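# Sort bronze bushings from turntable into crate, two arms

## Task

Take every bronze bushing off the turntable and put it in the crate, while all steel bushings remain on the turntable. The crate must stay level and seated in its corner guides. At the end nothing may be held in place only by the robot, and anything the robot is touching must not settle by more than about a fingernail's width once released.

## Robot and tools

Robot: two arms, left_arm and right_arm, each ending in a parallel gripper. The names are labels only; they do not tell you which side of an image an arm appears on.

World frame: all printed poses share one frame. Its origin is on the tabletop midway between the arm bases, +x points out across the table, +z points up, and left_arm sits toward +y. Positions are in metres, orientations are wxyz quaternions, velocities are m/s and rad/s. Reported hand positions can be somewhat wrong, more so when an arm is stretched far.

Gripper axes: the fingers extend along the gripper's own +z and close along its y. The reported position is the spot between the pads when shut, roughly 2 cm short of the fingertips; closing pushes the tips about 10 mm further along +z.

execute_actions(actions): a list of actions run one after another. Each action is a table of at most 15 rows; each row lasts one control step of 1/30 s, and if there are fewer than 15 rows the final one repeats to fill 15 steps. A row is always 14 numbers in [-1, 1] covering both arms: left_arm dx, dy, dz, rx, ry, rz, opening, then right_arm in the same order. The first six per arm are an offset, expressed in that gripper's own axes, from the gripper pose measured when the action began (for the first action in a call, the pose in the latest result for this scene). Each row is measured from that same starting pose, not stacked on the previous row. Scale: 1.0 equals 0.6 m of travel or 180 degrees; rx, ry, rz form a single rotation vector. Opening is not an offset: +1 is fully open (0.084 m), -1 fully closed. An empty list simply returns the current state and images.

Per step the commanded pose is clipped to within 70 mm and 16 degrees of the measured pose, so large offsets need several actions, and afterwards the arm only continues to its last clipped pose. When position and orientation conflict, position wins. Elbows cannot fully straighten.

move(target, speed, blocking): target is one 14-number row laid out as above, each arm's offset taken from the pose in the most recent result that reports one, in gripper axes, same scale; openings are absolute and sent when the move starts. Both grippers travel in straight lines and arrive together, in 0.5 to 10 s; anything longer is cut off at 10 s before reaching the target. speed is each arm's top path speed in m/s, 0.002 to 0.5 (default 0.25); rotation is capped at twice that in rad/s. Paths ignore obstacles and the other arm, grippers may lag, wander, or overshoot speed near full reach. Faster contact hits harder, and aiming further beyond a contact presses harder. blocking=false returns after 0.5 s while motion continues; until a result shows it ended, use wait or stop before sending new rows or moves. The extra "move:" line reports the ending (done, off_target, moving, held, fault), which limits acted (paced = pose was clipped; held = a check blocked some steps, after which the arm may jump faster than speed), and each gripper's distance to its target.

wait(seconds): 0 to 10 s with both arms holding their last command; a running move keeps going and the wait ends early when it finishes.

stop(): brakes a running move; it needs stopping distance, more when fast. Fingers continue.

zoom_image(camera, region): closer view of the latest image from cam_high, cam_left_wrist or cam_right_wrist; region is [x0, y0, x1, y1] pixels from the top-left, at most 504 by 504.

finished_scene(scene): ends the given scene after the robot holds its final command; irreversible, and it reports success. Answering without any tool call ends everything.

Results: the state line lists each arm's pose and velocities; "Hand target" lines show where the controller is currently steering each gripper. grip_measured is the actual finger opening on the command scale. To keep hold of something, command an opening clearly below grip_measured; the bigger the gap, the firmer the squeeze (about 24 N per pad up to roughly 6 cm wide). Fast closing can squeeze too hard. A "pose unreachable" line means a clearance check altered or blocked that arm's command. Joint torque numbers are total drive output with offsets and noise, not contact force. MOTOR HOT appears from 65 °C; at 80 °C the arm is braked until cool (OVER-TEMPERATURE FAULT).

Cameras: cam_high is fixed overhead; the wrist cameras ride on each arm. All are 504x504; calibration was given but may be off by a few degrees and millimetres.

Holding still: for an arm that should not move, send the offset back to its wanted pose in the first call of a reply and zeros afterwards, with its desired opening. The robot keeps executing its last command while you think.

Avoid: arms colliding or pressing each other; excessive contact torque (that arm backs off, freezes 10 s and drops the rest of the call); knocking anything off the table; dropping, slamming or shoving parts; tilting the crate or shifting it out of its guides; leaving bushings propped against the grippers. Brief external tugs or pushes on parts may happen. Smooth, quick, low-effort motion is preferred.

Each tool is called after ">>>" as name([rows], argument=value, ...), one row to a line, values as JSON.

## Session

>>> execute_actions(actions=[])

Scene clock: 0.00 s.
left_arm: end_effector_position=(+0.3042, +0.5527, +0.3304) grip_measured=+1.00 end_effector_quat_wxyz=(-0.007, -0.412, +0.911, -0.018) end_effector_velocity=(+0.000, +0.000, +0.000) end_effector_angular_velocity=(+0.000, -0.000, -0.000) | right_arm: end_effector_position=(+0.6722, -0.1021, +0.2580) grip_measured=+1.00 end_effector_quat_wxyz=(+0.527, +0.671, +0.486, +0.189) end_effector_velocity=(-0.000, -0.000, -0.001) end_effector_angular_velocity=(+0.000, +0.001, -0.001)
Joint positions: left_arm=[ 0.728 -0.287 -1.142 -0.029  1.455  3.074  0.084] | right_arm=[ 0.735  0.9   -2.145 -1.285  1.16  -0.081  0.084]
Joint velocities: left_arm=[-0. -0. -0.  0. -0.  0. -0.] | right_arm=[-0.     0.001  0.     0.001  0.     0.001  0.   ]
Joint torques (N m, as the arm reports them, + toward a larger angle): no reading
Motor temperatures (°C, as the motors report them): left_arm=[33 34 36 34 38 36] | right_arm=[35 32 38 33 41 36]
Hand target (left_arm): +0.304, +0.553, +0.330; -0.007, -0.412, +0.911, -0.018
Hand target (right_arm): +0.672, -0.102, +0.258; +0.527, +0.671, +0.486, +0.189

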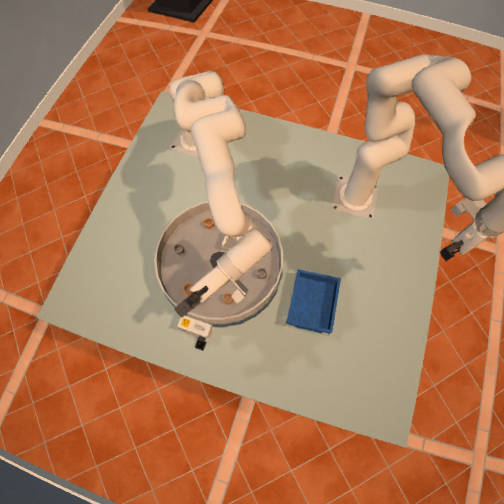

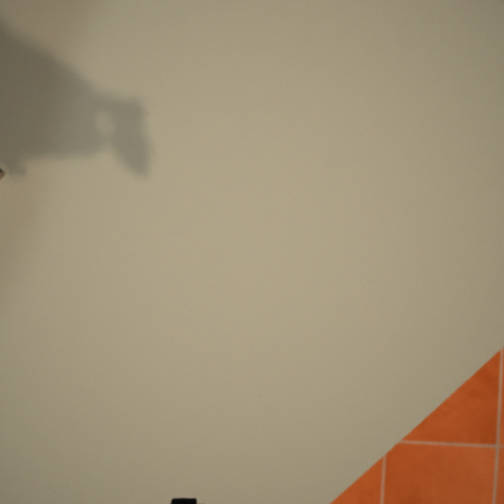

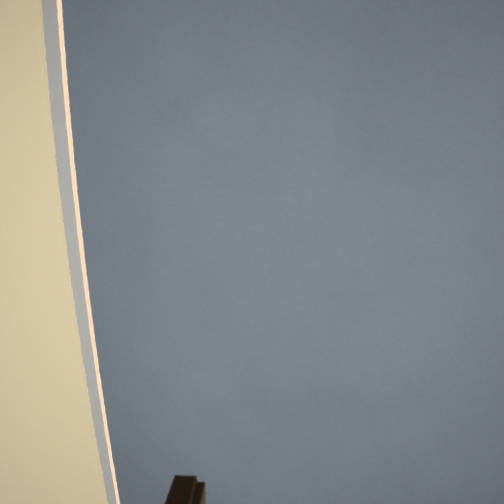

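>>> move(target=[0,0,0,0,0,0,1,-0.615,-0.05,-0.365,0.363,0.105,0,1])

Scene clock: 9.60 s.
left_arm: end_effector_position=(+0.3042, +0.5527, +0.3304) grip_measured=+1.00 end_effector_quat_wxyz=(-0.007, -0.412, +0.911, -0.018) end_effector_velocity=(+0.000, +0.000, +0.000) end_effector_angular_velocity=(+0.001, -0.001, -0.000) | right_arm: end_effector_position=(+0.3227, -0.3021, +0.4086) grip_measured=+1.00 end_effector_quat_wxyz=(+0.002, +0.811, +0.585, -0.001) end_effector_velocity=(-0.001, -0.001, +0.002) end_effector_angular_velocity=(+0.001, -0.002, -0.002)
Joint positions: left_arm=[ 0.728 -0.287 -1.142 -0.029  1.455  3.074  0.084] | right_arm=[ 0.355 -0.305 -1.349 -0.005  1.654 -0.984  0.084]
Joint velocities: left_arm=[-0.     0.    -0.001 -0.    -0.001 -0.     0.   ] | right_arm=[-0.003 -0.003 -0.003  0.     0.004 -0.002  0.   ]
Joint torques (N m, as the arm reports them, + toward a larger angle): left_arm=[  0.29 -19.   -12.16  -1.24  -2.07   0.01] | right_arm=[ -0.86 -15.94 -23.28  -0.39  -1.35   0.25]
Motor temperatures (°C, as the motors report them): left_arm=[33 35 41 34 38 36] | right_arm=[35 34 42 33 41 36]
Hand target (left_arm): +0.304, +0.553, +0.330; -0.007, -0.412, +0.911, -0.018
Hand target (right_arm): +0.323, -0.302, +0.409; +0.002, +0.811, +0.585, -0.001
Off the commanded pose (left_arm): 0.000 m, 0 deg.
Off the commanded pose (right_arm): 0.000 m, 0 deg.
move: done
camera_calibration (this result's frames):
cam_left_wrist: T_world_to_cam=[[-0.74587, 0.665204, -0.0343686, -0.0971469], [0.666077, 0.745202, -0.0318652, -0.534163], [0.00441468, -0.0466595, -0.998901, 0.488725], [0, 0, 0, 1]] pos_world=[0.281177, 0.485486, 0.467828]
cam_right_wrist: T_world_to_cam=[[0.949243, -0.314467, -0.00698634, -0.367223], [-0.314453, -0.949268, 0.00308036, -0.116902], [-0.00760059, -0.000727134, -0.999971, 0.538009], [0, 0, 0, 1]] pos_world=[0.315913, -0.22606, 0.535788]

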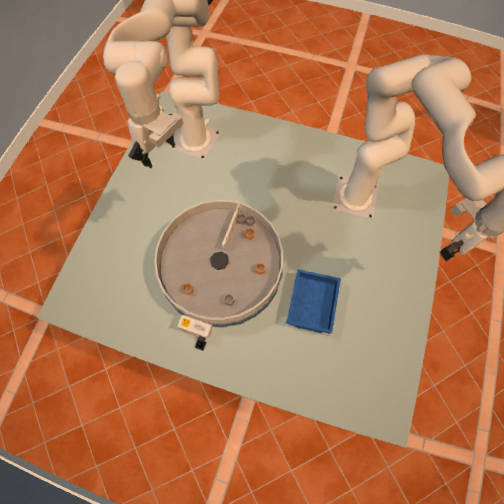

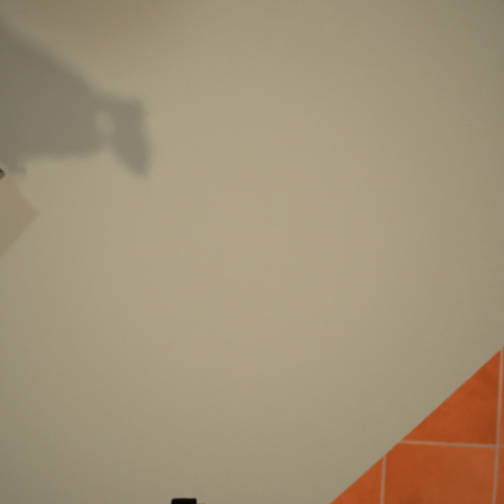

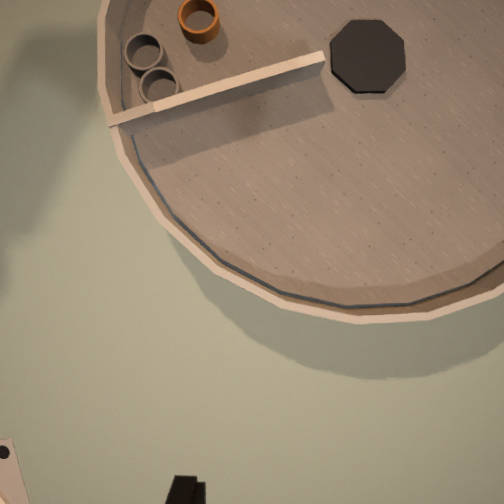

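>>> move(target=[0,0,0,0,0,0,1,0.279,-0.058,0.167,0,0,0,1])

Scene clock: 17.40 s.
left_arm: end_effector_position=(+0.3042, +0.5527, +0.3304) grip_measured=+1.00 end_effector_quat_wxyz=(-0.007, -0.412, +0.911, -0.018) end_effector_velocity=(-0.000, +0.000, -0.000) end_effector_angular_velocity=(+0.000, -0.000, +0.001) | right_arm: end_effector_position=(+0.3420, -0.1330, +0.3083) grip_measured=+1.00 end_effector_quat_wxyz=(+0.002, +0.811, +0.585, -0.000) end_effector_velocity=(-0.001, +0.001, -0.004) end_effector_angular_velocity=(-0.005, +0.008, +0.000)
Joint positions: left_arm=[ 0.728 -0.287 -1.142 -0.029  1.455  3.074  0.084] | right_arm=[ 0.7   -0.048 -1.318 -0.004  1.366 -0.638  0.084]
Joint velocities: left_arm=[ 0.001  0.     0.     0.    -0.001 -0.001  0.   ] | right_arm=[ 0.003  0.008 -0.     0.001  0.001  0.003 -0.   ]
Joint torques (N m, as the arm reports them, + toward a larger angle): left_arm=[  0.15 -18.24 -12.25  -1.01  -2.11   0.11] | right_arm=[ -0.44 -23.01 -24.92  -0.23  -1.31   0.18]
Motor temperatures (°C, as the motors report them): left_arm=[33 35 43 34 39 36] | right_arm=[35 34 43 33 41 36]
Hand target (left_arm): +0.304, +0.553, +0.330; -0.007, -0.412, +0.911, -0.018
Hand target (right_arm): +0.342, -0.133, +0.308; +0.002, +0.811, +0.585, -0.001
Off the commanded pose (left_arm): 0.000 m, 0 deg.
Off the commanded pose (right_arm): 0.001 m, 0 deg.
move: done
camera_calibration (this result's frames):
cam_left_wrist: T_world_to_cam=[[-0.74587, 0.665204, -0.0343685, -0.097147], [0.666077, 0.745202, -0.0318652, -0.534163], [0.00441462, -0.0466593, -0.998901, 0.488725], [0, 0, 0, 1]] pos_world=[0.281177, 0.485486, 0.467828]
cam_right_wrist: T_world_to_cam=[[0.949181, -0.314661, -0.00664214, -0.333238], [-0.314658, -0.949204, 0.00161421, 0.0505229], [-0.00681268, 0.000557824, -0.999977, 0.437846], [0, 0, 0, 1]] pos_world=[0.335183, -0.0571447, 0.43554]

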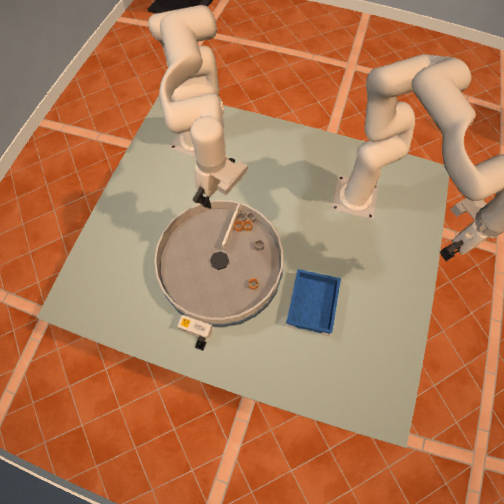

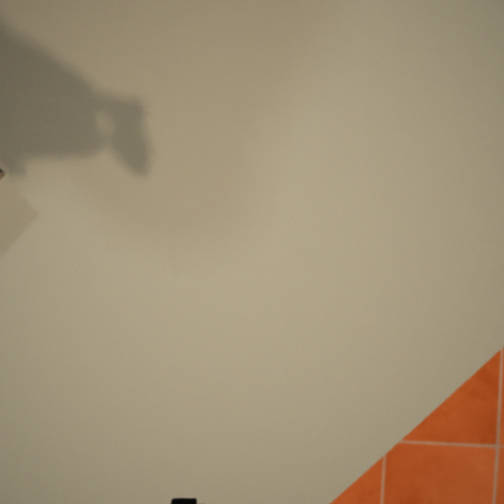

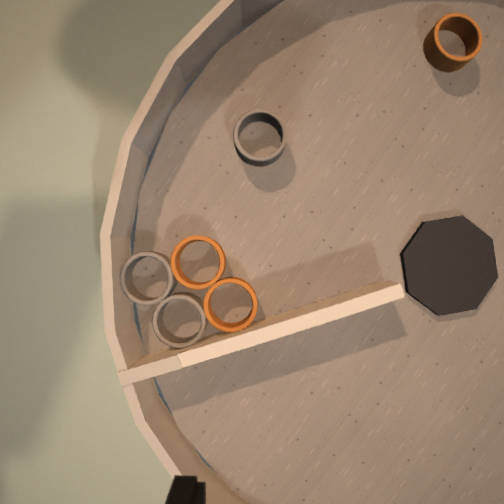

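>>> move(target=[0,0,0,0,0,0,1,0.102,-0.08,0.3,0,0,0,-0.6])

Scene clock: 26.23 s.
left_arm: end_effector_position=(+0.3042, +0.5527, +0.3304) grip_measured=+1.00 end_effector_quat_wxyz=(-0.007, -0.412, +0.911, -0.018) end_effector_velocity=(-0.000, -0.000, -0.000) end_effector_angular_velocity=(-0.001, +0.001, -0.000) | right_arm: end_effector_position=(+0.3158, -0.0606, +0.1289) grip_measured=-0.62 end_effector_quat_wxyz=(+0.002, +0.811, +0.585, +0.000) end_effector_velocity=(-0.002, -0.000, -0.005) end_effector_angular_velocity=(-0.005, +0.006, +0.001)
Joint positions: left_arm=[ 0.728 -0.287 -1.142 -0.029  1.455  3.074  0.084] | right_arm=[ 0.85   0.176 -1.059 -0.004  0.883 -0.485  0.017]
Joint velocities: left_arm=[ 0.    -0.     0.001 -0.     0.     0.001  0.   ] | right_arm=[ 0.002  0.008  0.003  0.001 -0.003  0.     0.   ]
Joint torques (N m, as the arm reports them, + toward a larger angle): left_arm=[ -0.08 -18.78 -12.75  -1.13  -2.1    0.07] | right_arm=[ -1.05 -27.35 -22.98  -0.32  -1.38   0.19]
Motor temperatures (°C, as the motors report them): left_arm=[33 35 44 34 39 36] | right_arm=[35 34 45 33 41 36]
Hand target (left_arm): +0.304, +0.553, +0.330; -0.007, -0.412, +0.911, -0.018
Hand target (right_arm): +0.316, -0.061, +0.128; +0.002, +0.811, +0.585, -0.000
Off the commanded pose (left_arm): 0.000 m, 0 deg.
Off the commanded pose (right_arm): 0.001 m, 0 deg.
move: done
camera_calibration (this result's frames):
cam_left_wrist: T_world_to_cam=[[-0.74587, 0.665204, -0.0343684, -0.0971471], [0.666077, 0.745202, -0.031865, -0.534163], [0.00441464, -0.0466591, -0.998901, 0.488725], [0, 0, 0, 1]] pos_world=[0.281177, 0.485486, 0.467828]
cam_right_wrist: T_world_to_cam=[[0.949203, -0.314599, -0.00633785, -0.28683], [-0.314605, -0.949223, 0.000122248, 0.1115], [-0.00605449, 0.00187788, -0.99998, 0.258074], [0, 0, 0, 1]] pos_world=[0.308901, 0.015117, 0.256237]

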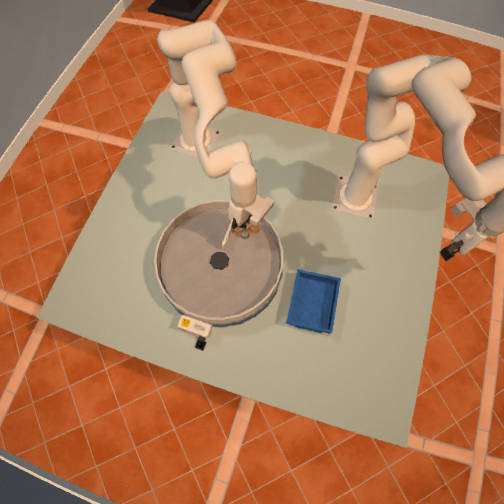

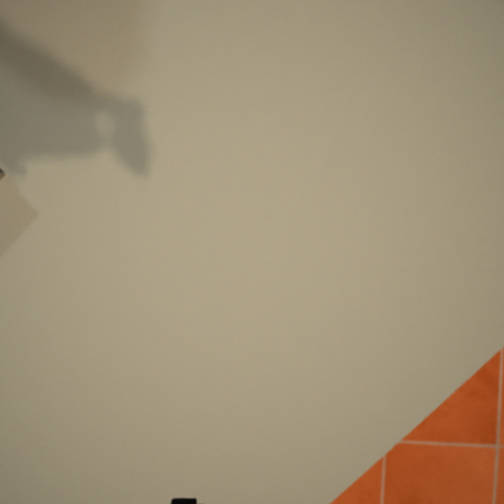

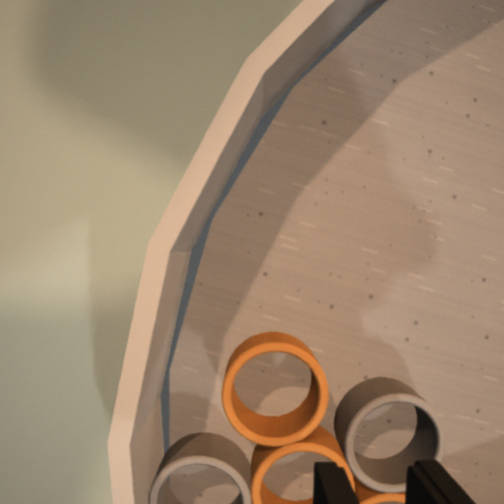

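>>> move(target=[0,0,0,0,0,0,1,0.043,-0.062,0.05,0,0,0,-0.6], speed=0.1)

Scene clock: 33.13 s.
left_arm: end_effector_position=(+0.3042, +0.5527, +0.3304) grip_measured=+1.00 end_effector_quat_wxyz=(-0.007, -0.412, +0.911, -0.018) end_effector_velocity=(+0.000, -0.000, -0.000) end_effector_angular_velocity=(-0.001, +0.000, -0.001) | right_arm: end_effector_position=(+0.2896, -0.0238, +0.1006) grip_measured=-0.62 end_effector_quat_wxyz=(+0.001, +0.811, +0.585, +0.002) end_effector_velocity=(-0.001, +0.001, -0.001) end_effector_angular_velocity=(-0.001, +0.001, -0.001)
Joint positions: left_arm=[ 0.728 -0.287 -1.142 -0.029  1.455  3.074  0.084] | right_arm=[ 0.94   0.246 -1.062 -0.005  0.812 -0.395  0.017]
Joint velocities: left_arm=[-0.001 -0.     0.    -0.001  0.001  0.    -0.   ] | right_arm=[ 0.002  0.001 -0.    -0.     0.     0.003  0.   ]
Joint torques (N m, as the arm reports them, + toward a larger angle): left_arm=[  0.3  -19.08 -11.87  -1.    -2.31   0.11] | right_arm=[ -0.51 -22.17 -17.54  -0.28  -1.1    0.32]
Motor temperatures (°C, as the motors report them): left_arm=[33 35 45 34 39 36] | right_arm=[35 34 45 33 41 36]
Hand target (left_arm): +0.304, +0.553, +0.330; -0.007, -0.412, +0.911, -0.018
Hand target (right_arm): +0.289, -0.025, +0.099; +0.002, +0.811, +0.585, +0.000
Off the commanded pose (left_arm): 0.000 m, 0 deg.
Off the commanded pose (right_arm): 0.002 m, 0 deg.
move: done
camera_calibration (this result's frames):
cam_left_wrist: T_world_to_cam=[[-0.74587, 0.665204, -0.0343683, -0.0971472], [0.666077, 0.745202, -0.0318649, -0.534163], [0.00441466, -0.0466589, -0.998901, 0.488725], [0, 0, 0, 1]] pos_world=[0.281177, 0.485486, 0.467828]
cam_right_wrist: T_world_to_cam=[[0.949134, -0.314832, -0.00496577, -0.250666], [-0.314851, -0.949134, -0.00365729, 0.138562], [-0.00356175, 0.00503473, -0.999981, 0.228869], [0, 0, 0, 1]] pos_world=[0.282357, 0.0514436, 0.228127]

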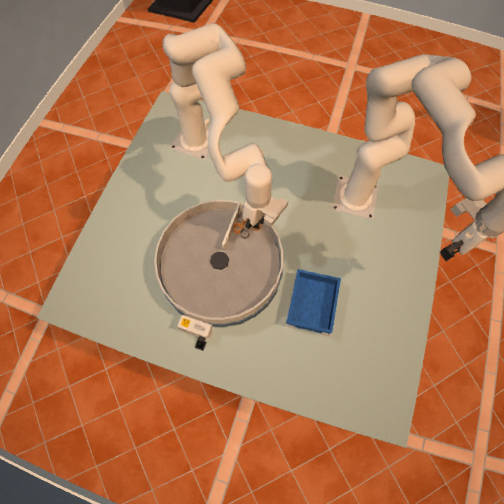

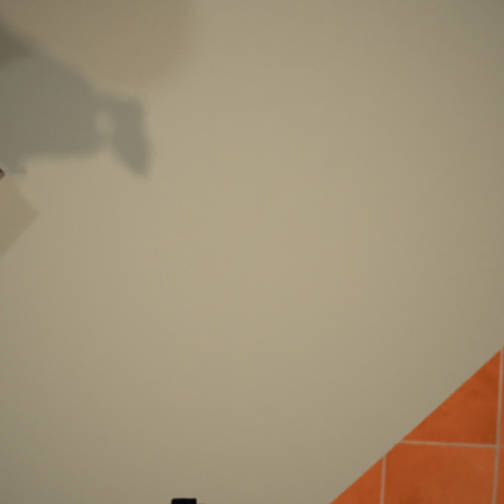

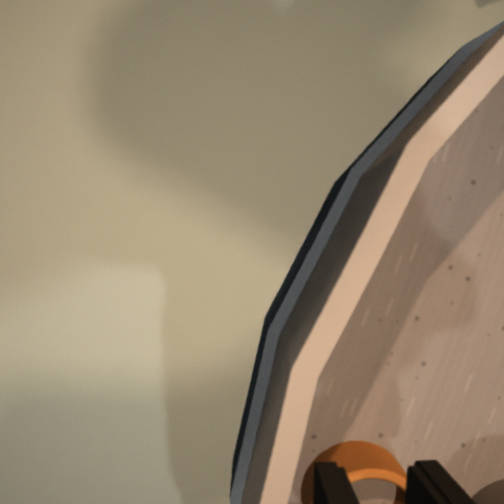

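>>> move(target=[0,0,0,0,0,0,1,-0.08,0.03,-0.1,0,0,0,-0.6], speed=0.15)

Scene clock: 37.97 s.
left_arm: end_effector_position=(+0.3042, +0.5527, +0.3304) grip_measured=+1.00 end_effector_quat_wxyz=(-0.007, -0.412, +0.911, -0.018) end_effector_velocity=(-0.000, +0.000, +0.000) end_effector_angular_velocity=(+0.000, -0.000, -0.001) | right_arm: end_effector_position=(+0.2911, -0.0751, +0.1598) grip_measured=-0.62 end_effector_quat_wxyz=(+0.001, +0.811, +0.585, +0.002) end_effector_velocity=(+0.002, -0.000, +0.003) end_effector_angular_velocity=(+0.004, -0.006, +0.001)
Joint positions: left_arm=[ 0.728 -0.287 -1.142 -0.029  1.455  3.074  0.084] | right_arm=[ 0.864  0.04  -0.985 -0.004  0.941 -0.471  0.017]
Joint velocities: left_arm=[ 0.    -0.    -0.001  0.     0.001  0.001  0.   ] | right_arm=[-0.002 -0.006 -0.002 -0.001  0.001 -0.002  0.   ]
Joint torques (N m, as the arm reports them, + toward a larger angle): left_arm=[  0.17 -18.78 -12.55  -1.04  -1.88   0.02] | right_arm=[ -0.37 -24.47 -23.65  -0.13  -1.38   0.19]
Motor temperatures (°C, as the motors report them): left_arm=[33 35 45 34 39 36] | right_arm=[35 34 44 33 41 36]
Hand target (left_arm): +0.304, +0.553, +0.330; -0.007, -0.412, +0.911, -0.018
Hand target (right_arm): +0.291, -0.075, +0.160; +0.001, +0.811, +0.585, +0.002
Off the commanded pose (left_arm): 0.000 m, 0 deg.
Off the commanded pose (right_arm): 0.001 m, 0 deg.
move: done
camera_calibration (this result's frames):
cam_left_wrist: T_world_to_cam=[[-0.74587, 0.665204, -0.0343684, -0.0971471], [0.666077, 0.745202, -0.0318647, -0.534163], [0.00441486, -0.046659, -0.998901, 0.488725], [0, 0, 0, 1]] pos_world=[0.281177, 0.485486, 0.467828]
cam_right_wrist: T_world_to_cam=[[0.94917, -0.31472, -0.00530625, -0.267935], [-0.314736, -0.949176, -0.00253833, 0.0904504], [-0.0042377, 0.00407937, -0.999983, 0.28853], [0, 0, 0, 1]] pos_world=[0.284006, 0.000351901, 0.287333]

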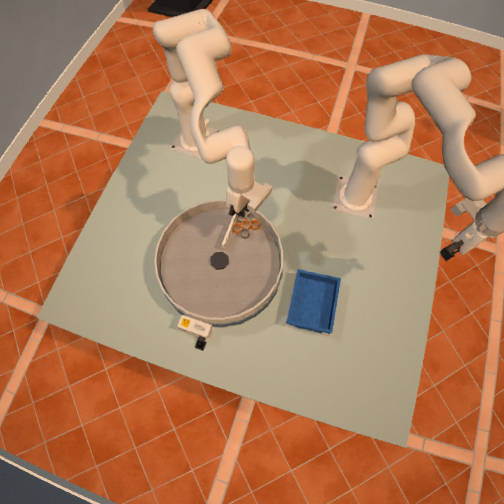

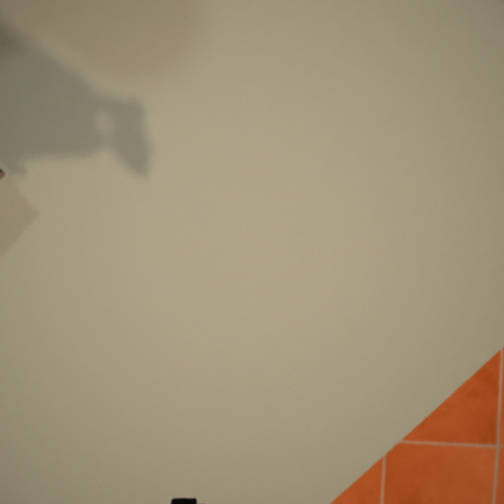

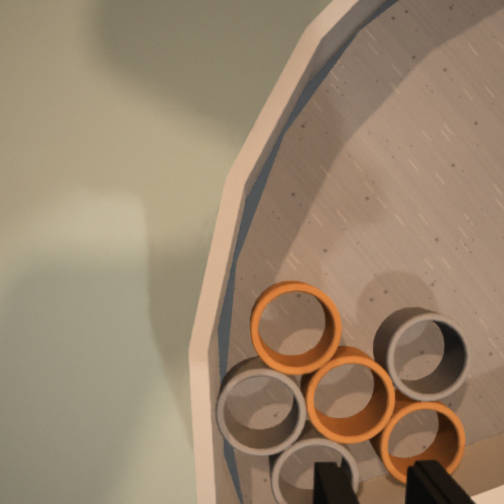

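>>> move(target=[0,0,0,0,0,0,1,0.078,-0.002,0.12,0,0,0,-0.6], speed=0.1)

Scene clock: 46.17 s.
left_arm: end_effector_position=(+0.3042, +0.5527, +0.3304) grip_measured=+1.00 end_effector_quat_wxyz=(-0.007, -0.412, +0.911, -0.018) end_effector_velocity=(+0.000, +0.000, +0.001) end_effector_angular_velocity=(+0.001, -0.002, +0.000) | right_arm: end_effector_position=(+0.3092, -0.0258, +0.0978) grip_measured=-0.62 end_effector_quat_wxyz=(-0.001, +0.811, +0.585, +0.013) end_effector_velocity=(-0.000, -0.000, +0.000) end_effector_angular_velocity=(-0.002, -0.000, -0.000)
Joint positions: left_arm=[ 0.728 -0.287 -1.142 -0.029  1.455  3.074  0.084] | right_arm=[ 0.908  0.273 -1.086 -0.004  0.788 -0.427  0.017]
Joint velocities: left_arm=[ 0.     0.    -0.001 -0.001 -0.     0.     0.   ] | right_arm=[ 0.001  0.    -0.001 -0.002  0.002  0.003 -0.   ]
Joint torques (N m, as the arm reports them, + toward a larger angle): left_arm=[  0.79 -18.88 -12.58  -1.38  -2.03   0.31] | right_arm=[-0.31 -1.2   0.09 -0.09  0.35  0.18]
Motor temperatures (°C, as the motors report them): left_arm=[33 35 45 34 39 36] | right_arm=[35 34 45 33 41 36]
Hand target (left_arm): +0.304, +0.553, +0.330; -0.007, -0.412, +0.911, -0.018
Hand target (right_arm): +0.305, -0.030, +0.088; +0.001, +0.811, +0.585, +0.002
Off the commanded pose (left_arm): 0.000 m, 0 deg.
Off the commanded pose (right_arm): 0.012 m, 1 deg.
move: off_target (right_arm)
camera_calibration (this result's frames):
cam_left_wrist: T_world_to_cam=[[-0.74587, 0.665204, -0.0343686, -0.097147], [0.666077, 0.745202, -0.0318648, -0.534163], [0.00441496, -0.0466591, -0.998901, 0.488725], [0, 0, 0, 1]] pos_world=[0.281177, 0.485486, 0.467828]
cam_right_wrist: T_world_to_cam=[[0.949179, -0.314713, 0.00375574, -0.270806], [-0.314554, -0.948969, -0.0226677, 0.144668], [0.0106979, 0.0203343, -0.999736, 0.222133], [0, 0, 0, 1]] pos_world=[0.300173, 0.0475427, 0.226371]

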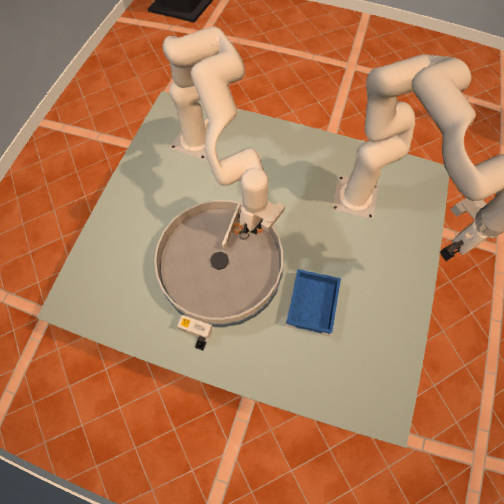

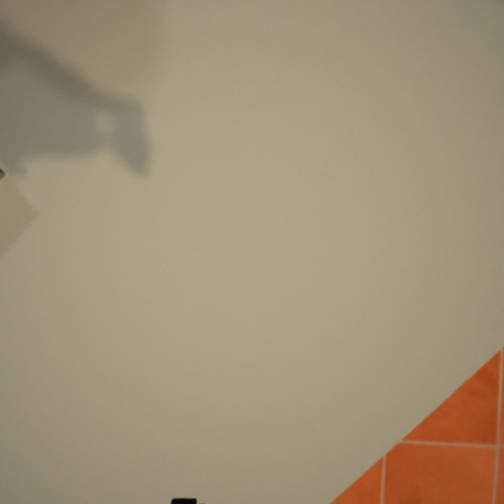

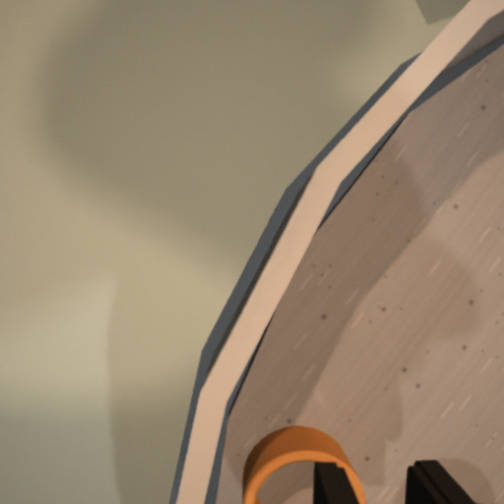

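>>> execute_actions([
  [[0,0,0,0,0,0,1,0,0,-0.008,0,0,0,-0.6]],
  [[0,0,0,0,0,0,1,0,0,0,0,0,0,-1]],
  [[0,0,0,0,0,0,1,0,0,0,0,0,0,-1]],
])

>>> move(target=[0,0,0,0,0,0,1,0,0,-0.2,0,0,0,-1], speed=0.2)

Scene clock: 52.70 s.
left_arm: end_effector_position=(+0.3042, +0.5527, +0.3304) grip_measured=+1.00 end_effector_quat_wxyz=(-0.007, -0.412, +0.911, -0.018) end_effector_velocity=(+0.000, +0.001, +0.001) end_effector_angular_velocity=(+0.001, -0.002, +0.002) | right_arm: end_effector_position=(+0.3078, -0.0272, +0.0998) grip_measured=-1.00 end_effector_quat_wxyz=(-0.000, +0.811, +0.585, +0.009) end_effector_velocity=(-0.000, -0.000, -0.000) end_effector_angular_velocity=(-0.001, +0.002, +0.001)
Joint positions: left_arm=[ 0.728 -0.287 -1.142 -0.029  1.455  3.074  0.084] | right_arm=[ 0.908  0.267 -1.086 -0.004  0.8   -0.427  0.   ]
Joint velocities: left_arm=[ 0.001  0.    -0.001 -0.    -0.001 -0.001  0.   ] | right_arm=[-0.     0.    -0.     0.001  0.002 -0.001  0.   ]
Joint torques (N m, as the arm reports them, + toward a larger angle): left_arm=[  0.57 -18.53 -12.38  -1.39  -1.85   0.28] | right_arm=[ -0.61 -23.36 -17.81  -0.19  -1.02   0.3 ]
Motor temperatures (°C, as the motors report them): left_arm=[33 35 46 34 39 36] | right_arm=[35 34 43 33 41 36]
Hand target (left_arm): +0.304, +0.553, +0.330; -0.007, -0.412, +0.911, -0.018
Hand target (right_arm): +0.308, -0.027, +0.100; -0.000, +0.811, +0.585, +0.009
Off the commanded pose (left_arm): 0.000 m, 0 deg.
Off the commanded pose (right_arm): 0.000 m, 0 deg.
camera_calibration (this result's frames):
cam_left_wrist: T_world_to_cam=[[-0.74587, 0.665204, -0.0343687, -0.0971469], [0.666077, 0.745202, -0.0318649, -0.534163], [0.00441495, -0.0466592, -0.998901, 0.488725], [0, 0, 0, 1]] pos_world=[0.281177, 0.485486, 0.467828]
cam_right_wrist: T_world_to_cam=[[0.949205, -0.314656, 0.00102473, -0.269626], [-0.314596, -0.949078, -0.0167389, 0.14229], [0.00623956, 0.0155663, -0.999859, 0.225481], [0, 0, 0, 1]] pos_world=[0.299287, 0.0466951, 0.228108]

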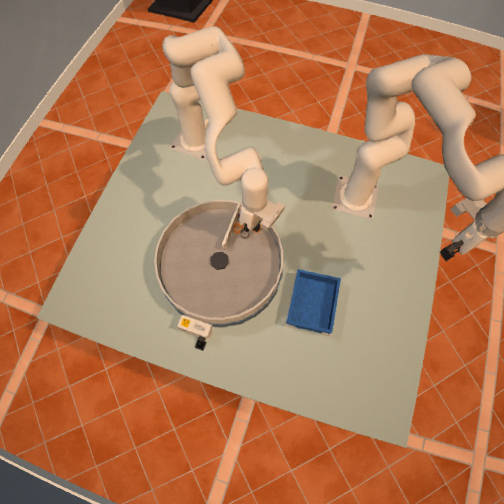

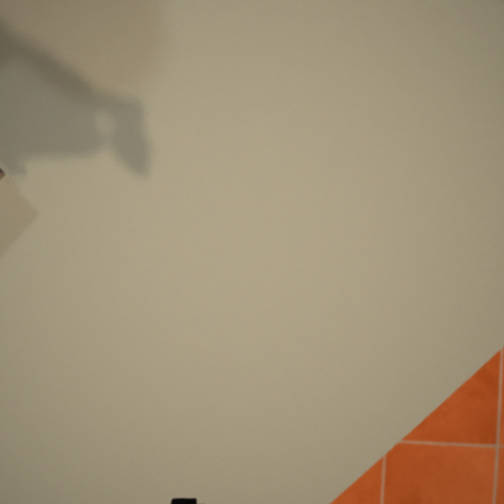

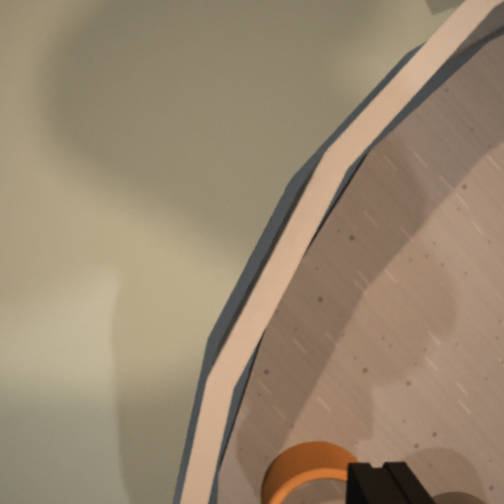

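Scene clock: 53.77 s.
left_arm: end_effector_position=(+0.3042, +0.5527, +0.3304) grip_measured=+1.00 end_effector_quat_wxyz=(-0.007, -0.412, +0.911, -0.018) end_effector_velocity=(+0.000, +0.000, +0.000) end_effector_angular_velocity=(+0.001, +0.000, -0.001) | right_arm: end_effector_position=(+0.3060, -0.0288, +0.2186) grip_measured=-1.00 end_effector_quat_wxyz=(-0.000, +0.811, +0.585, +0.008) end_effector_velocity=(+0.001, +0.001, +0.006) end_effector_angular_velocity=(+0.003, -0.004, +0.001)
Joint positions: left_arm=[ 0.728 -0.287 -1.142 -0.029  1.455  3.074  0.084] | right_arm=[ 0.909  0.112 -1.245 -0.004  1.116 -0.427  0.   ]
Joint velocities: left_arm=[-0.    -0.    -0.001  0.     0.001  0.001 -0.   ] | right_arm=[ 0.    -0.004 -0.012 -0.002  0.01  -0.     0.   ]
Joint torques (N m, as the arm reports them, + toward a larger angle): left_arm=[  0.2  -18.98 -12.02  -1.06  -2.05   0.11] | right_arm=[ -0.76 -27.18 -24.94  -0.29  -1.36   0.21]
Motor temperatures (°C, as the motors report them): left_arm=[33 35 46 34 39 36] | right_arm=[35 34 44 33 41 36]
Hand target (left_arm): +0.304, +0.553, +0.330; -0.007, -0.412, +0.911, -0.018
Hand target (right_arm): +0.306, -0.028, +0.220; -0.000, +0.811, +0.585, +0.009
Off the commanded pose (left_arm): 0.000 m, 0 deg.
Off the commanded pose (right_arm): 0.001 m, 0 deg.
move: done
camera_calibration (this result's frames):
cam_left_wrist: T_world_to_cam=[[-0.74587, 0.665204, -0.0343686, -0.0971471], [0.666077, 0.745202, -0.0318649, -0.534163], [0.00441484, -0.0466592, -0.998901, 0.488725], [0, 0, 0, 1]] pos_world=[0.281177, 0.485486, 0.467828]
cam_right_wrist: T_world_to_cam=[[0.949148, -0.314831, 0.000367362, -0.268374], [-0.31479, -0.949042, -0.0150335, 0.141968], [0.00508165, 0.0141533, -0.999887, 0.34458], [0, 0, 0, 1]] pos_world=[0.297666, 0.0453643, 0.346773]

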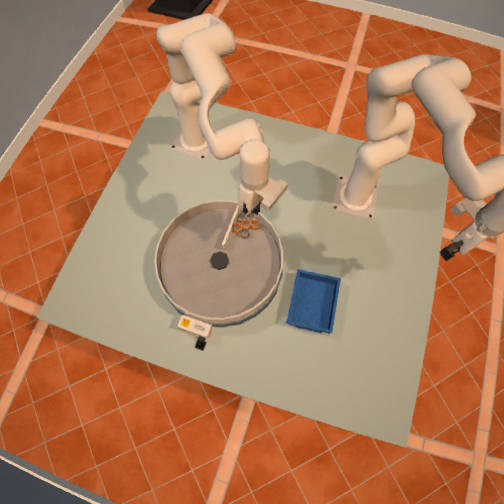

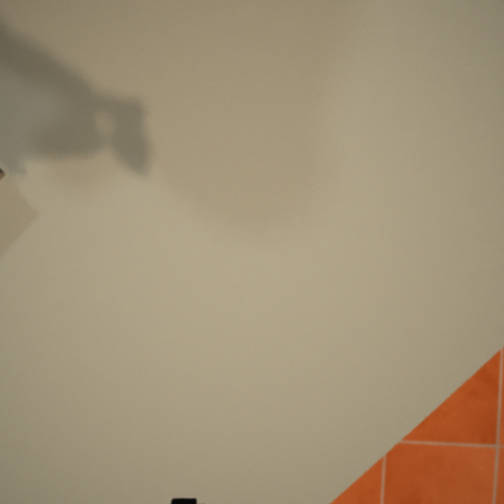

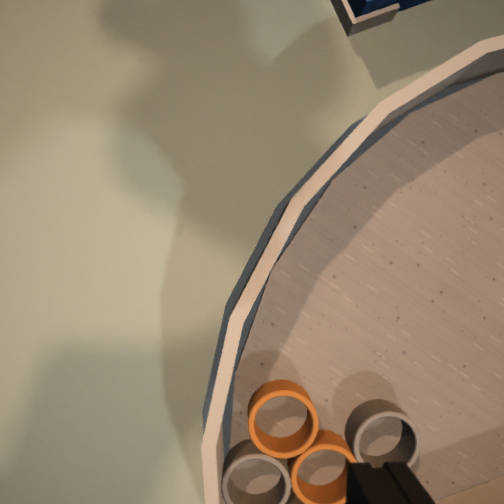

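>>> move(target=[0,0,0,0,0,0,1,-0.013,-0.006,0.17,0,0,0,-0.4], speed=0.2)

>>> move(target=[0,0,0,0,0,0,1,0,0,0.06,0,0,0,-0.4], speed=0.05)

Scene clock: 65.80 s.
left_arm: end_effector_position=(+0.3042, +0.5527, +0.3304) grip_measured=+1.00 end_effector_quat_wxyz=(-0.007, -0.412, +0.911, -0.018) end_effector_velocity=(+0.000, -0.001, -0.000) end_effector_angular_velocity=(-0.001, +0.001, -0.002) | right_arm: end_effector_position=(+0.3016, -0.0338, +0.1174) grip_measured=-0.42 end_effector_quat_wxyz=(-0.000, +0.811, +0.585, +0.009) end_effector_velocity=(-0.002, -0.001, -0.005) end_effector_angular_velocity=(-0.005, +0.006, -0.000)
Joint positions: left_arm=[ 0.728 -0.287 -1.142 -0.029  1.455  3.074  0.084] | right_arm=[ 0.909  0.21  -1.064 -0.004  0.836 -0.427  0.026]
Joint velocities: left_arm=[-0.002 -0.     0.    -0.     0.001  0.    -0.   ] | right_arm=[ 0.     0.007  0.006  0.001 -0.006 -0.    -0.   ]
Joint torques (N m, as the arm reports them, + toward a larger angle): left_arm=[  0.02 -19.   -12.15  -1.22  -1.78   0.04] | right_arm=[ -0.93 -27.66 -23.03  -0.24  -1.53   0.19]
Motor temperatures (°C, as the motors report them): left_arm=[33 35 46 34 39 36] | right_arm=[35 34 45 33 41 36]
Hand target (left_arm): +0.304, +0.553, +0.330; -0.007, -0.412, +0.911, -0.018
Hand target (right_arm): +0.301, -0.034, +0.117; -0.000, +0.811, +0.585, +0.008
Off the commanded pose (left_arm): 0.000 m, 0 deg.
Off the commanded pose (right_arm): 0.001 m, 0 deg.
move: done
camera_calibration (this result's frames):
cam_left_wrist: T_world_to_cam=[[-0.74587, 0.665204, -0.0343686, -0.0971472], [0.666077, 0.745202, -0.0318649, -0.534163], [0.00441483, -0.0466592, -0.998901, 0.488725], [0, 0, 0, 1]] pos_world=[0.281177, 0.485486, 0.467828]
cam_right_wrist: T_world_to_cam=[[0.9492, -0.314673, 0.000884915, -0.265799], [-0.314617, -0.949077, -0.0164009, 0.13434], [0.00600077, 0.0152893, -0.999865, 0.243231], [0, 0, 0, 1]] pos_world=[0.293103, 0.0401405, 0.245637]

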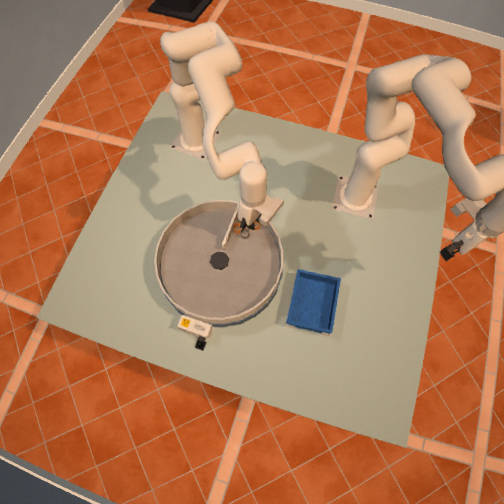

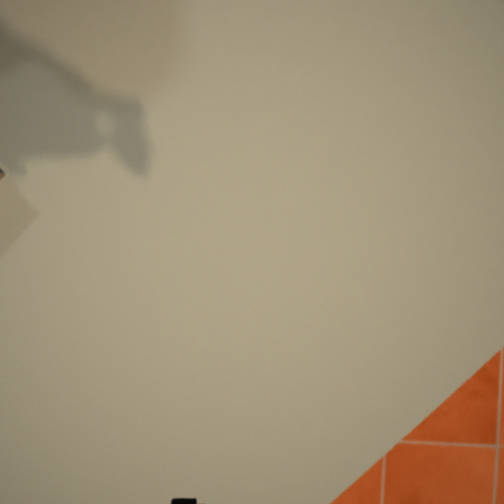

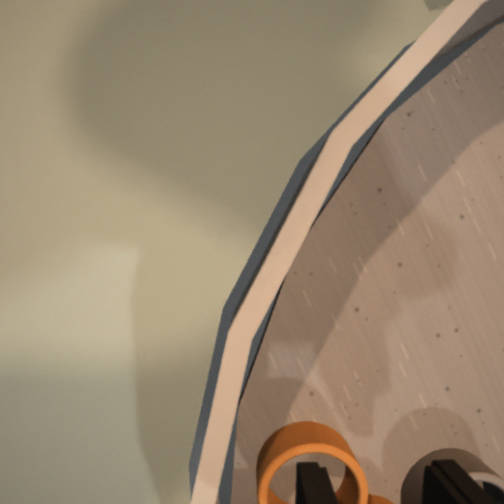

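Scene clock: 66.87 s.
left_arm: end_effector_position=(+0.3042, +0.5527, +0.3304) grip_measured=+1.00 end_effector_quat_wxyz=(-0.007, -0.412, +0.911, -0.018) end_effector_velocity=(+0.000, +0.001, +0.001) end_effector_angular_velocity=(+0.001, -0.001, +0.001) | right_arm: end_effector_position=(+0.3085, -0.0255, +0.0964) grip_measured=-0.41 end_effector_quat_wxyz=(-0.004, +0.811, +0.585, +0.026) end_effector_velocity=(-0.001, -0.000, -0.004) end_effector_angular_velocity=(-0.008, +0.005, +0.003)
Joint positions: left_arm=[ 0.728 -0.287 -1.142 -0.029  1.455  3.074  0.084] | right_arm=[ 0.909  0.258 -1.053 -0.004  0.742 -0.427  0.026]
Joint velocities: left_arm=[ 0.001  0.    -0.002  0.     0.001 -0.001  0.   ] | right_arm=[ 0.002  0.011 -0.004 -0.003  0.002  0.001  0.   ]
Joint torques (N m, as the arm reports them, + toward a larger angle): left_arm=[  0.84 -18.86 -12.65  -1.2   -2.37  -0.23] | right_arm=[-4.11  1.53  4.67 -2.09  2.5   0.16]
Motor temperatures (°C, as the motors report them): left_arm=[33 36 46 34 39 36] | right_arm=[35 34 45 33 41 36]
Hand target (left_arm): +0.304, +0.553, +0.330; -0.007, -0.412, +0.911, -0.018
Hand target (right_arm): +0.302, -0.034, +0.082; -0.000, +0.811, +0.585, +0.009
Off the commanded pose (left_arm): 0.000 m, 0 deg.
Off the commanded pose (right_arm): 0.018 m, 2 deg.
move: off_target (right_arm)
camera_calibration (this result's frames):
cam_left_wrist: T_world_to_cam=[[-0.74587, 0.665205, -0.0343687, -0.0971472], [0.666077, 0.745202, -0.0318648, -0.534163], [0.00441499, -0.0466592, -0.998901, 0.488725], [0, 0, 0, 1]] pos_world=[0.281177, 0.485486, 0.467828]
cam_right_wrist: T_world_to_cam=[[0.949169, -0.314427, 0.0146409, -0.271109], [-0.313432, -0.948398, -0.047967, 0.146758], [0.0289675, 0.0409399, -0.998742, 0.215591], [0, 0, 0, 1]] pos_world=[0.297081, 0.0451145, 0.226328]

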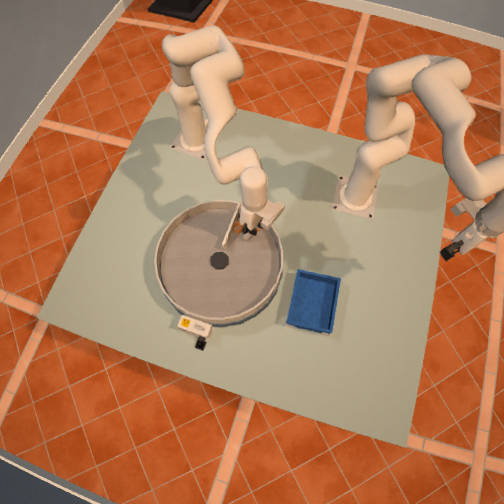

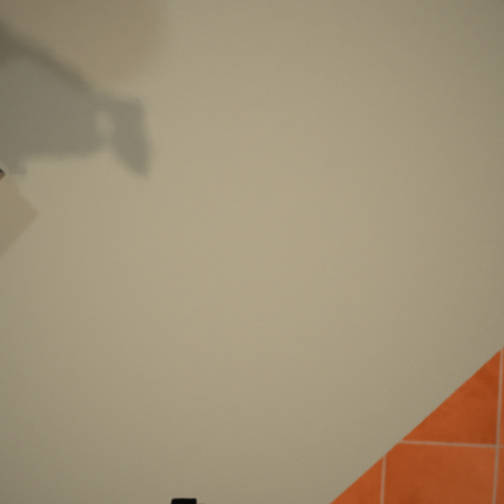

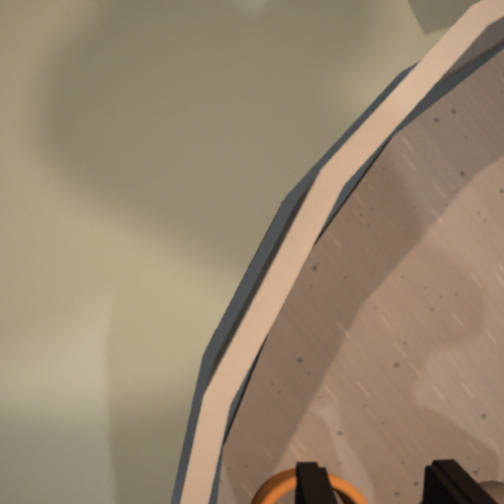

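>>> move(target=[0,0,0,0,0,0,1,0,0,-0.12,0,0,-0.25,-0.4], speed=0.3)

Scene clock: 73.73 s.
left_arm: end_effector_position=(+0.3042, +0.5527, +0.3304) grip_measured=+1.00 end_effector_quat_wxyz=(-0.007, -0.412, +0.911, -0.018) end_effector_velocity=(+0.000, +0.000, +0.000) end_effector_angular_velocity=(+0.000, -0.001, -0.001) | right_arm: end_effector_position=(+0.3059, -0.0282, +0.1680) grip_measured=-0.42 end_effector_quat_wxyz=(+0.006, +0.526, +0.850, +0.025) end_effector_velocity=(-0.000, +0.000, +0.002) end_effector_angular_velocity=(+0.002, +0.001, +0.008)
Joint positions: left_arm=[ 0.728 -0.287 -1.142 -0.029  1.455  3.074  0.084] | right_arm=[ 0.91   0.137 -1.117 -0.003  0.928 -1.211  0.026]
Joint velocities: left_arm=[ 0.    -0.    -0.    -0.001 -0.     0.001 -0.   ] | right_arm=[-0.    -0.002 -0.003  0.003  0.004 -0.01   0.   ]
Joint torques (N m, as the arm reports them, + toward a larger angle): left_arm=[  0.08 -18.76 -12.4   -1.44  -2.36   0.09] | right_arm=[ -0.5  -27.03 -23.67  -0.35  -1.32   0.22]
Motor temperatures (°C, as the motors report them): left_arm=[33 36 46 34 39 36] | right_arm=[35 34 44 33 42 36]
Hand target (left_arm): +0.304, +0.553, +0.330; -0.007, -0.412, +0.911, -0.018
Hand target (right_arm): +0.306, -0.028, +0.168; +0.006, +0.525, +0.851, +0.026
Off the commanded pose (left_arm): 0.000 m, 0 deg.
Off the commanded pose (right_arm): 0.000 m, 0 deg.
move: done
camera_calibration (this result's frames):
cam_left_wrist: T_world_to_cam=[[-0.74587, 0.665204, -0.0343688, -0.097147], [0.666077, 0.745202, -0.0318647, -0.534163], [0.00441512, -0.0466592, -0.998901, 0.488725], [0, 0, 0, 1]] pos_world=[0.281177, 0.485486, 0.467828]
cam_right_wrist: T_world_to_cam=[[0.893266, 0.447725, 0.0402148, -0.236186], [0.448631, -0.893558, -0.0168752, -0.0899543], [0.0283788, 0.0331156, -0.999049, 0.287223], [0, 0, 0, 1]] pos_world=[0.243183, 0.0158557, 0.29493]

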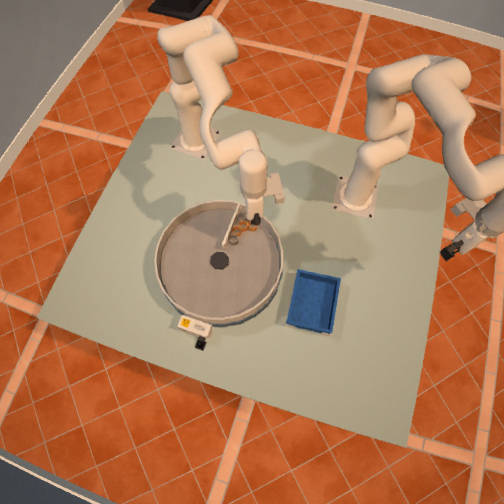

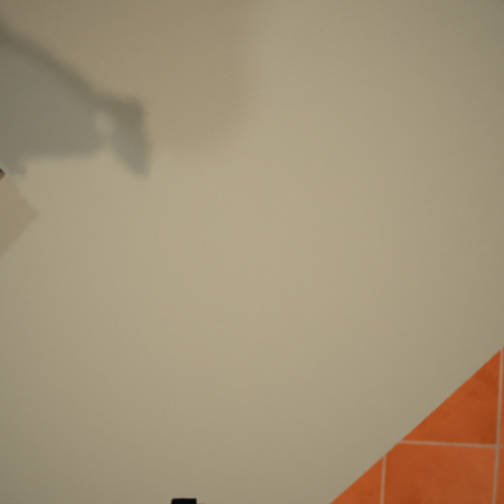

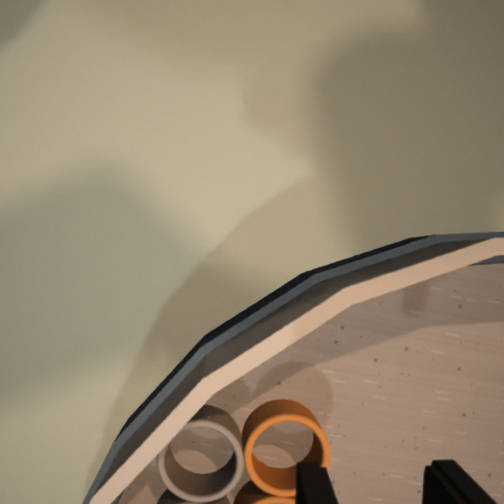

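>>> move(target=[0,0,0,0,0,0,1,-0.008,-0.008,0.14,0,0,0,-0.4], speed=0.08)

Scene clock: 78.23 s.
left_arm: end_effector_position=(+0.3042, +0.5527, +0.3304) grip_measured=+1.00 end_effector_quat_wxyz=(-0.007, -0.412, +0.911, -0.018) end_effector_velocity=(-0.001, +0.001, +0.000) end_effector_angular_velocity=(+0.000, +0.000, +0.003) | right_arm: end_effector_position=(+0.3123, -0.0245, +0.0969) grip_measured=-0.42 end_effector_quat_wxyz=(+0.009, +0.525, +0.850, +0.040) end_effector_velocity=(+0.001, -0.003, -0.005) end_effector_angular_velocity=(-0.011, +0.006, -0.002)
Joint positions: left_arm=[ 0.728 -0.287 -1.142 -0.029  1.455  3.074  0.084] | right_arm=[ 0.905  0.251 -1.034 -0.003  0.701 -1.217  0.026]
Joint velocities: left_arm=[ 0.003 -0.    -0.001  0.001  0.001 -0.001 -0.   ] | right_arm=[-0.005  0.012 -0.003 -0.004  0.003 -0.    -0.001]
Joint torques (N m, as the arm reports them, + toward a larger angle): left_arm=[  0.18 -18.93 -12.32  -1.27  -2.17   0.23] | right_arm=[-4.76 -0.4   3.53 -1.86  2.23  0.24]
Motor temperatures (°C, as the motors report them): left_arm=[33 36 46 34 39 36] | right_arm=[35 34 45 33 41 36]
Hand target (left_arm): +0.304, +0.553, +0.330; -0.007, -0.412, +0.911, -0.018
Hand target (right_arm): +0.307, -0.032, +0.084; +0.006, +0.525, +0.850, +0.025
Off the commanded pose (left_arm): 0.000 m, 0 deg.
Off the commanded pose (right_arm): 0.016 m, 2 deg.
move: off_target (right_arm)
camera_calibration (this result's frames):
cam_left_wrist: T_world_to_cam=[[-0.74587, 0.665204, -0.0343688, -0.097147], [0.666077, 0.745202, -0.0318647, -0.534163], [0.00441518, -0.0466592, -0.998901, 0.488725], [0, 0, 0, 1]] pos_world=[0.281177, 0.485486, 0.467828]
cam_right_wrist: T_world_to_cam=[[0.891729, 0.447392, 0.0682659, -0.242924], [0.449962, -0.892617, -0.0277443, -0.0900563], [0.0485227, 0.0554574, -0.997281, 0.210034], [0, 0, 0, 1]] pos_world=[0.246953, 0.0166485, 0.223548]

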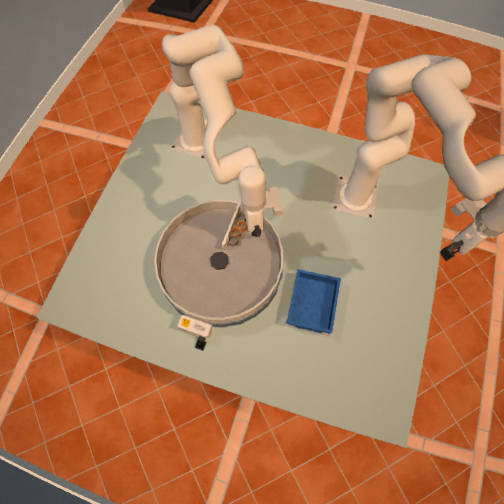

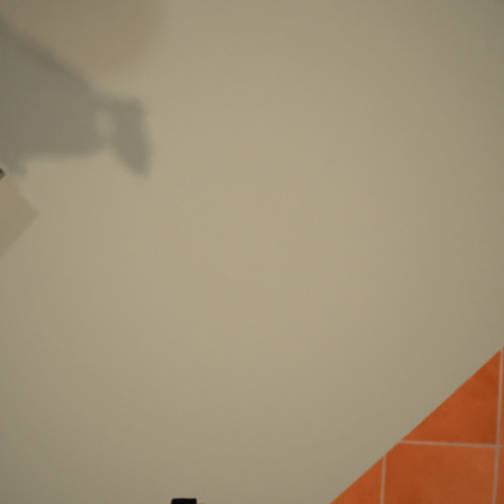

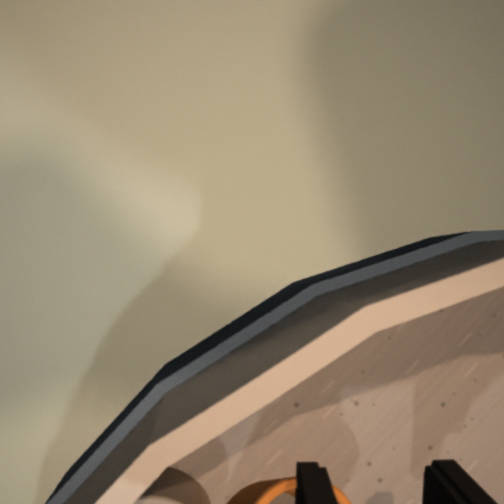

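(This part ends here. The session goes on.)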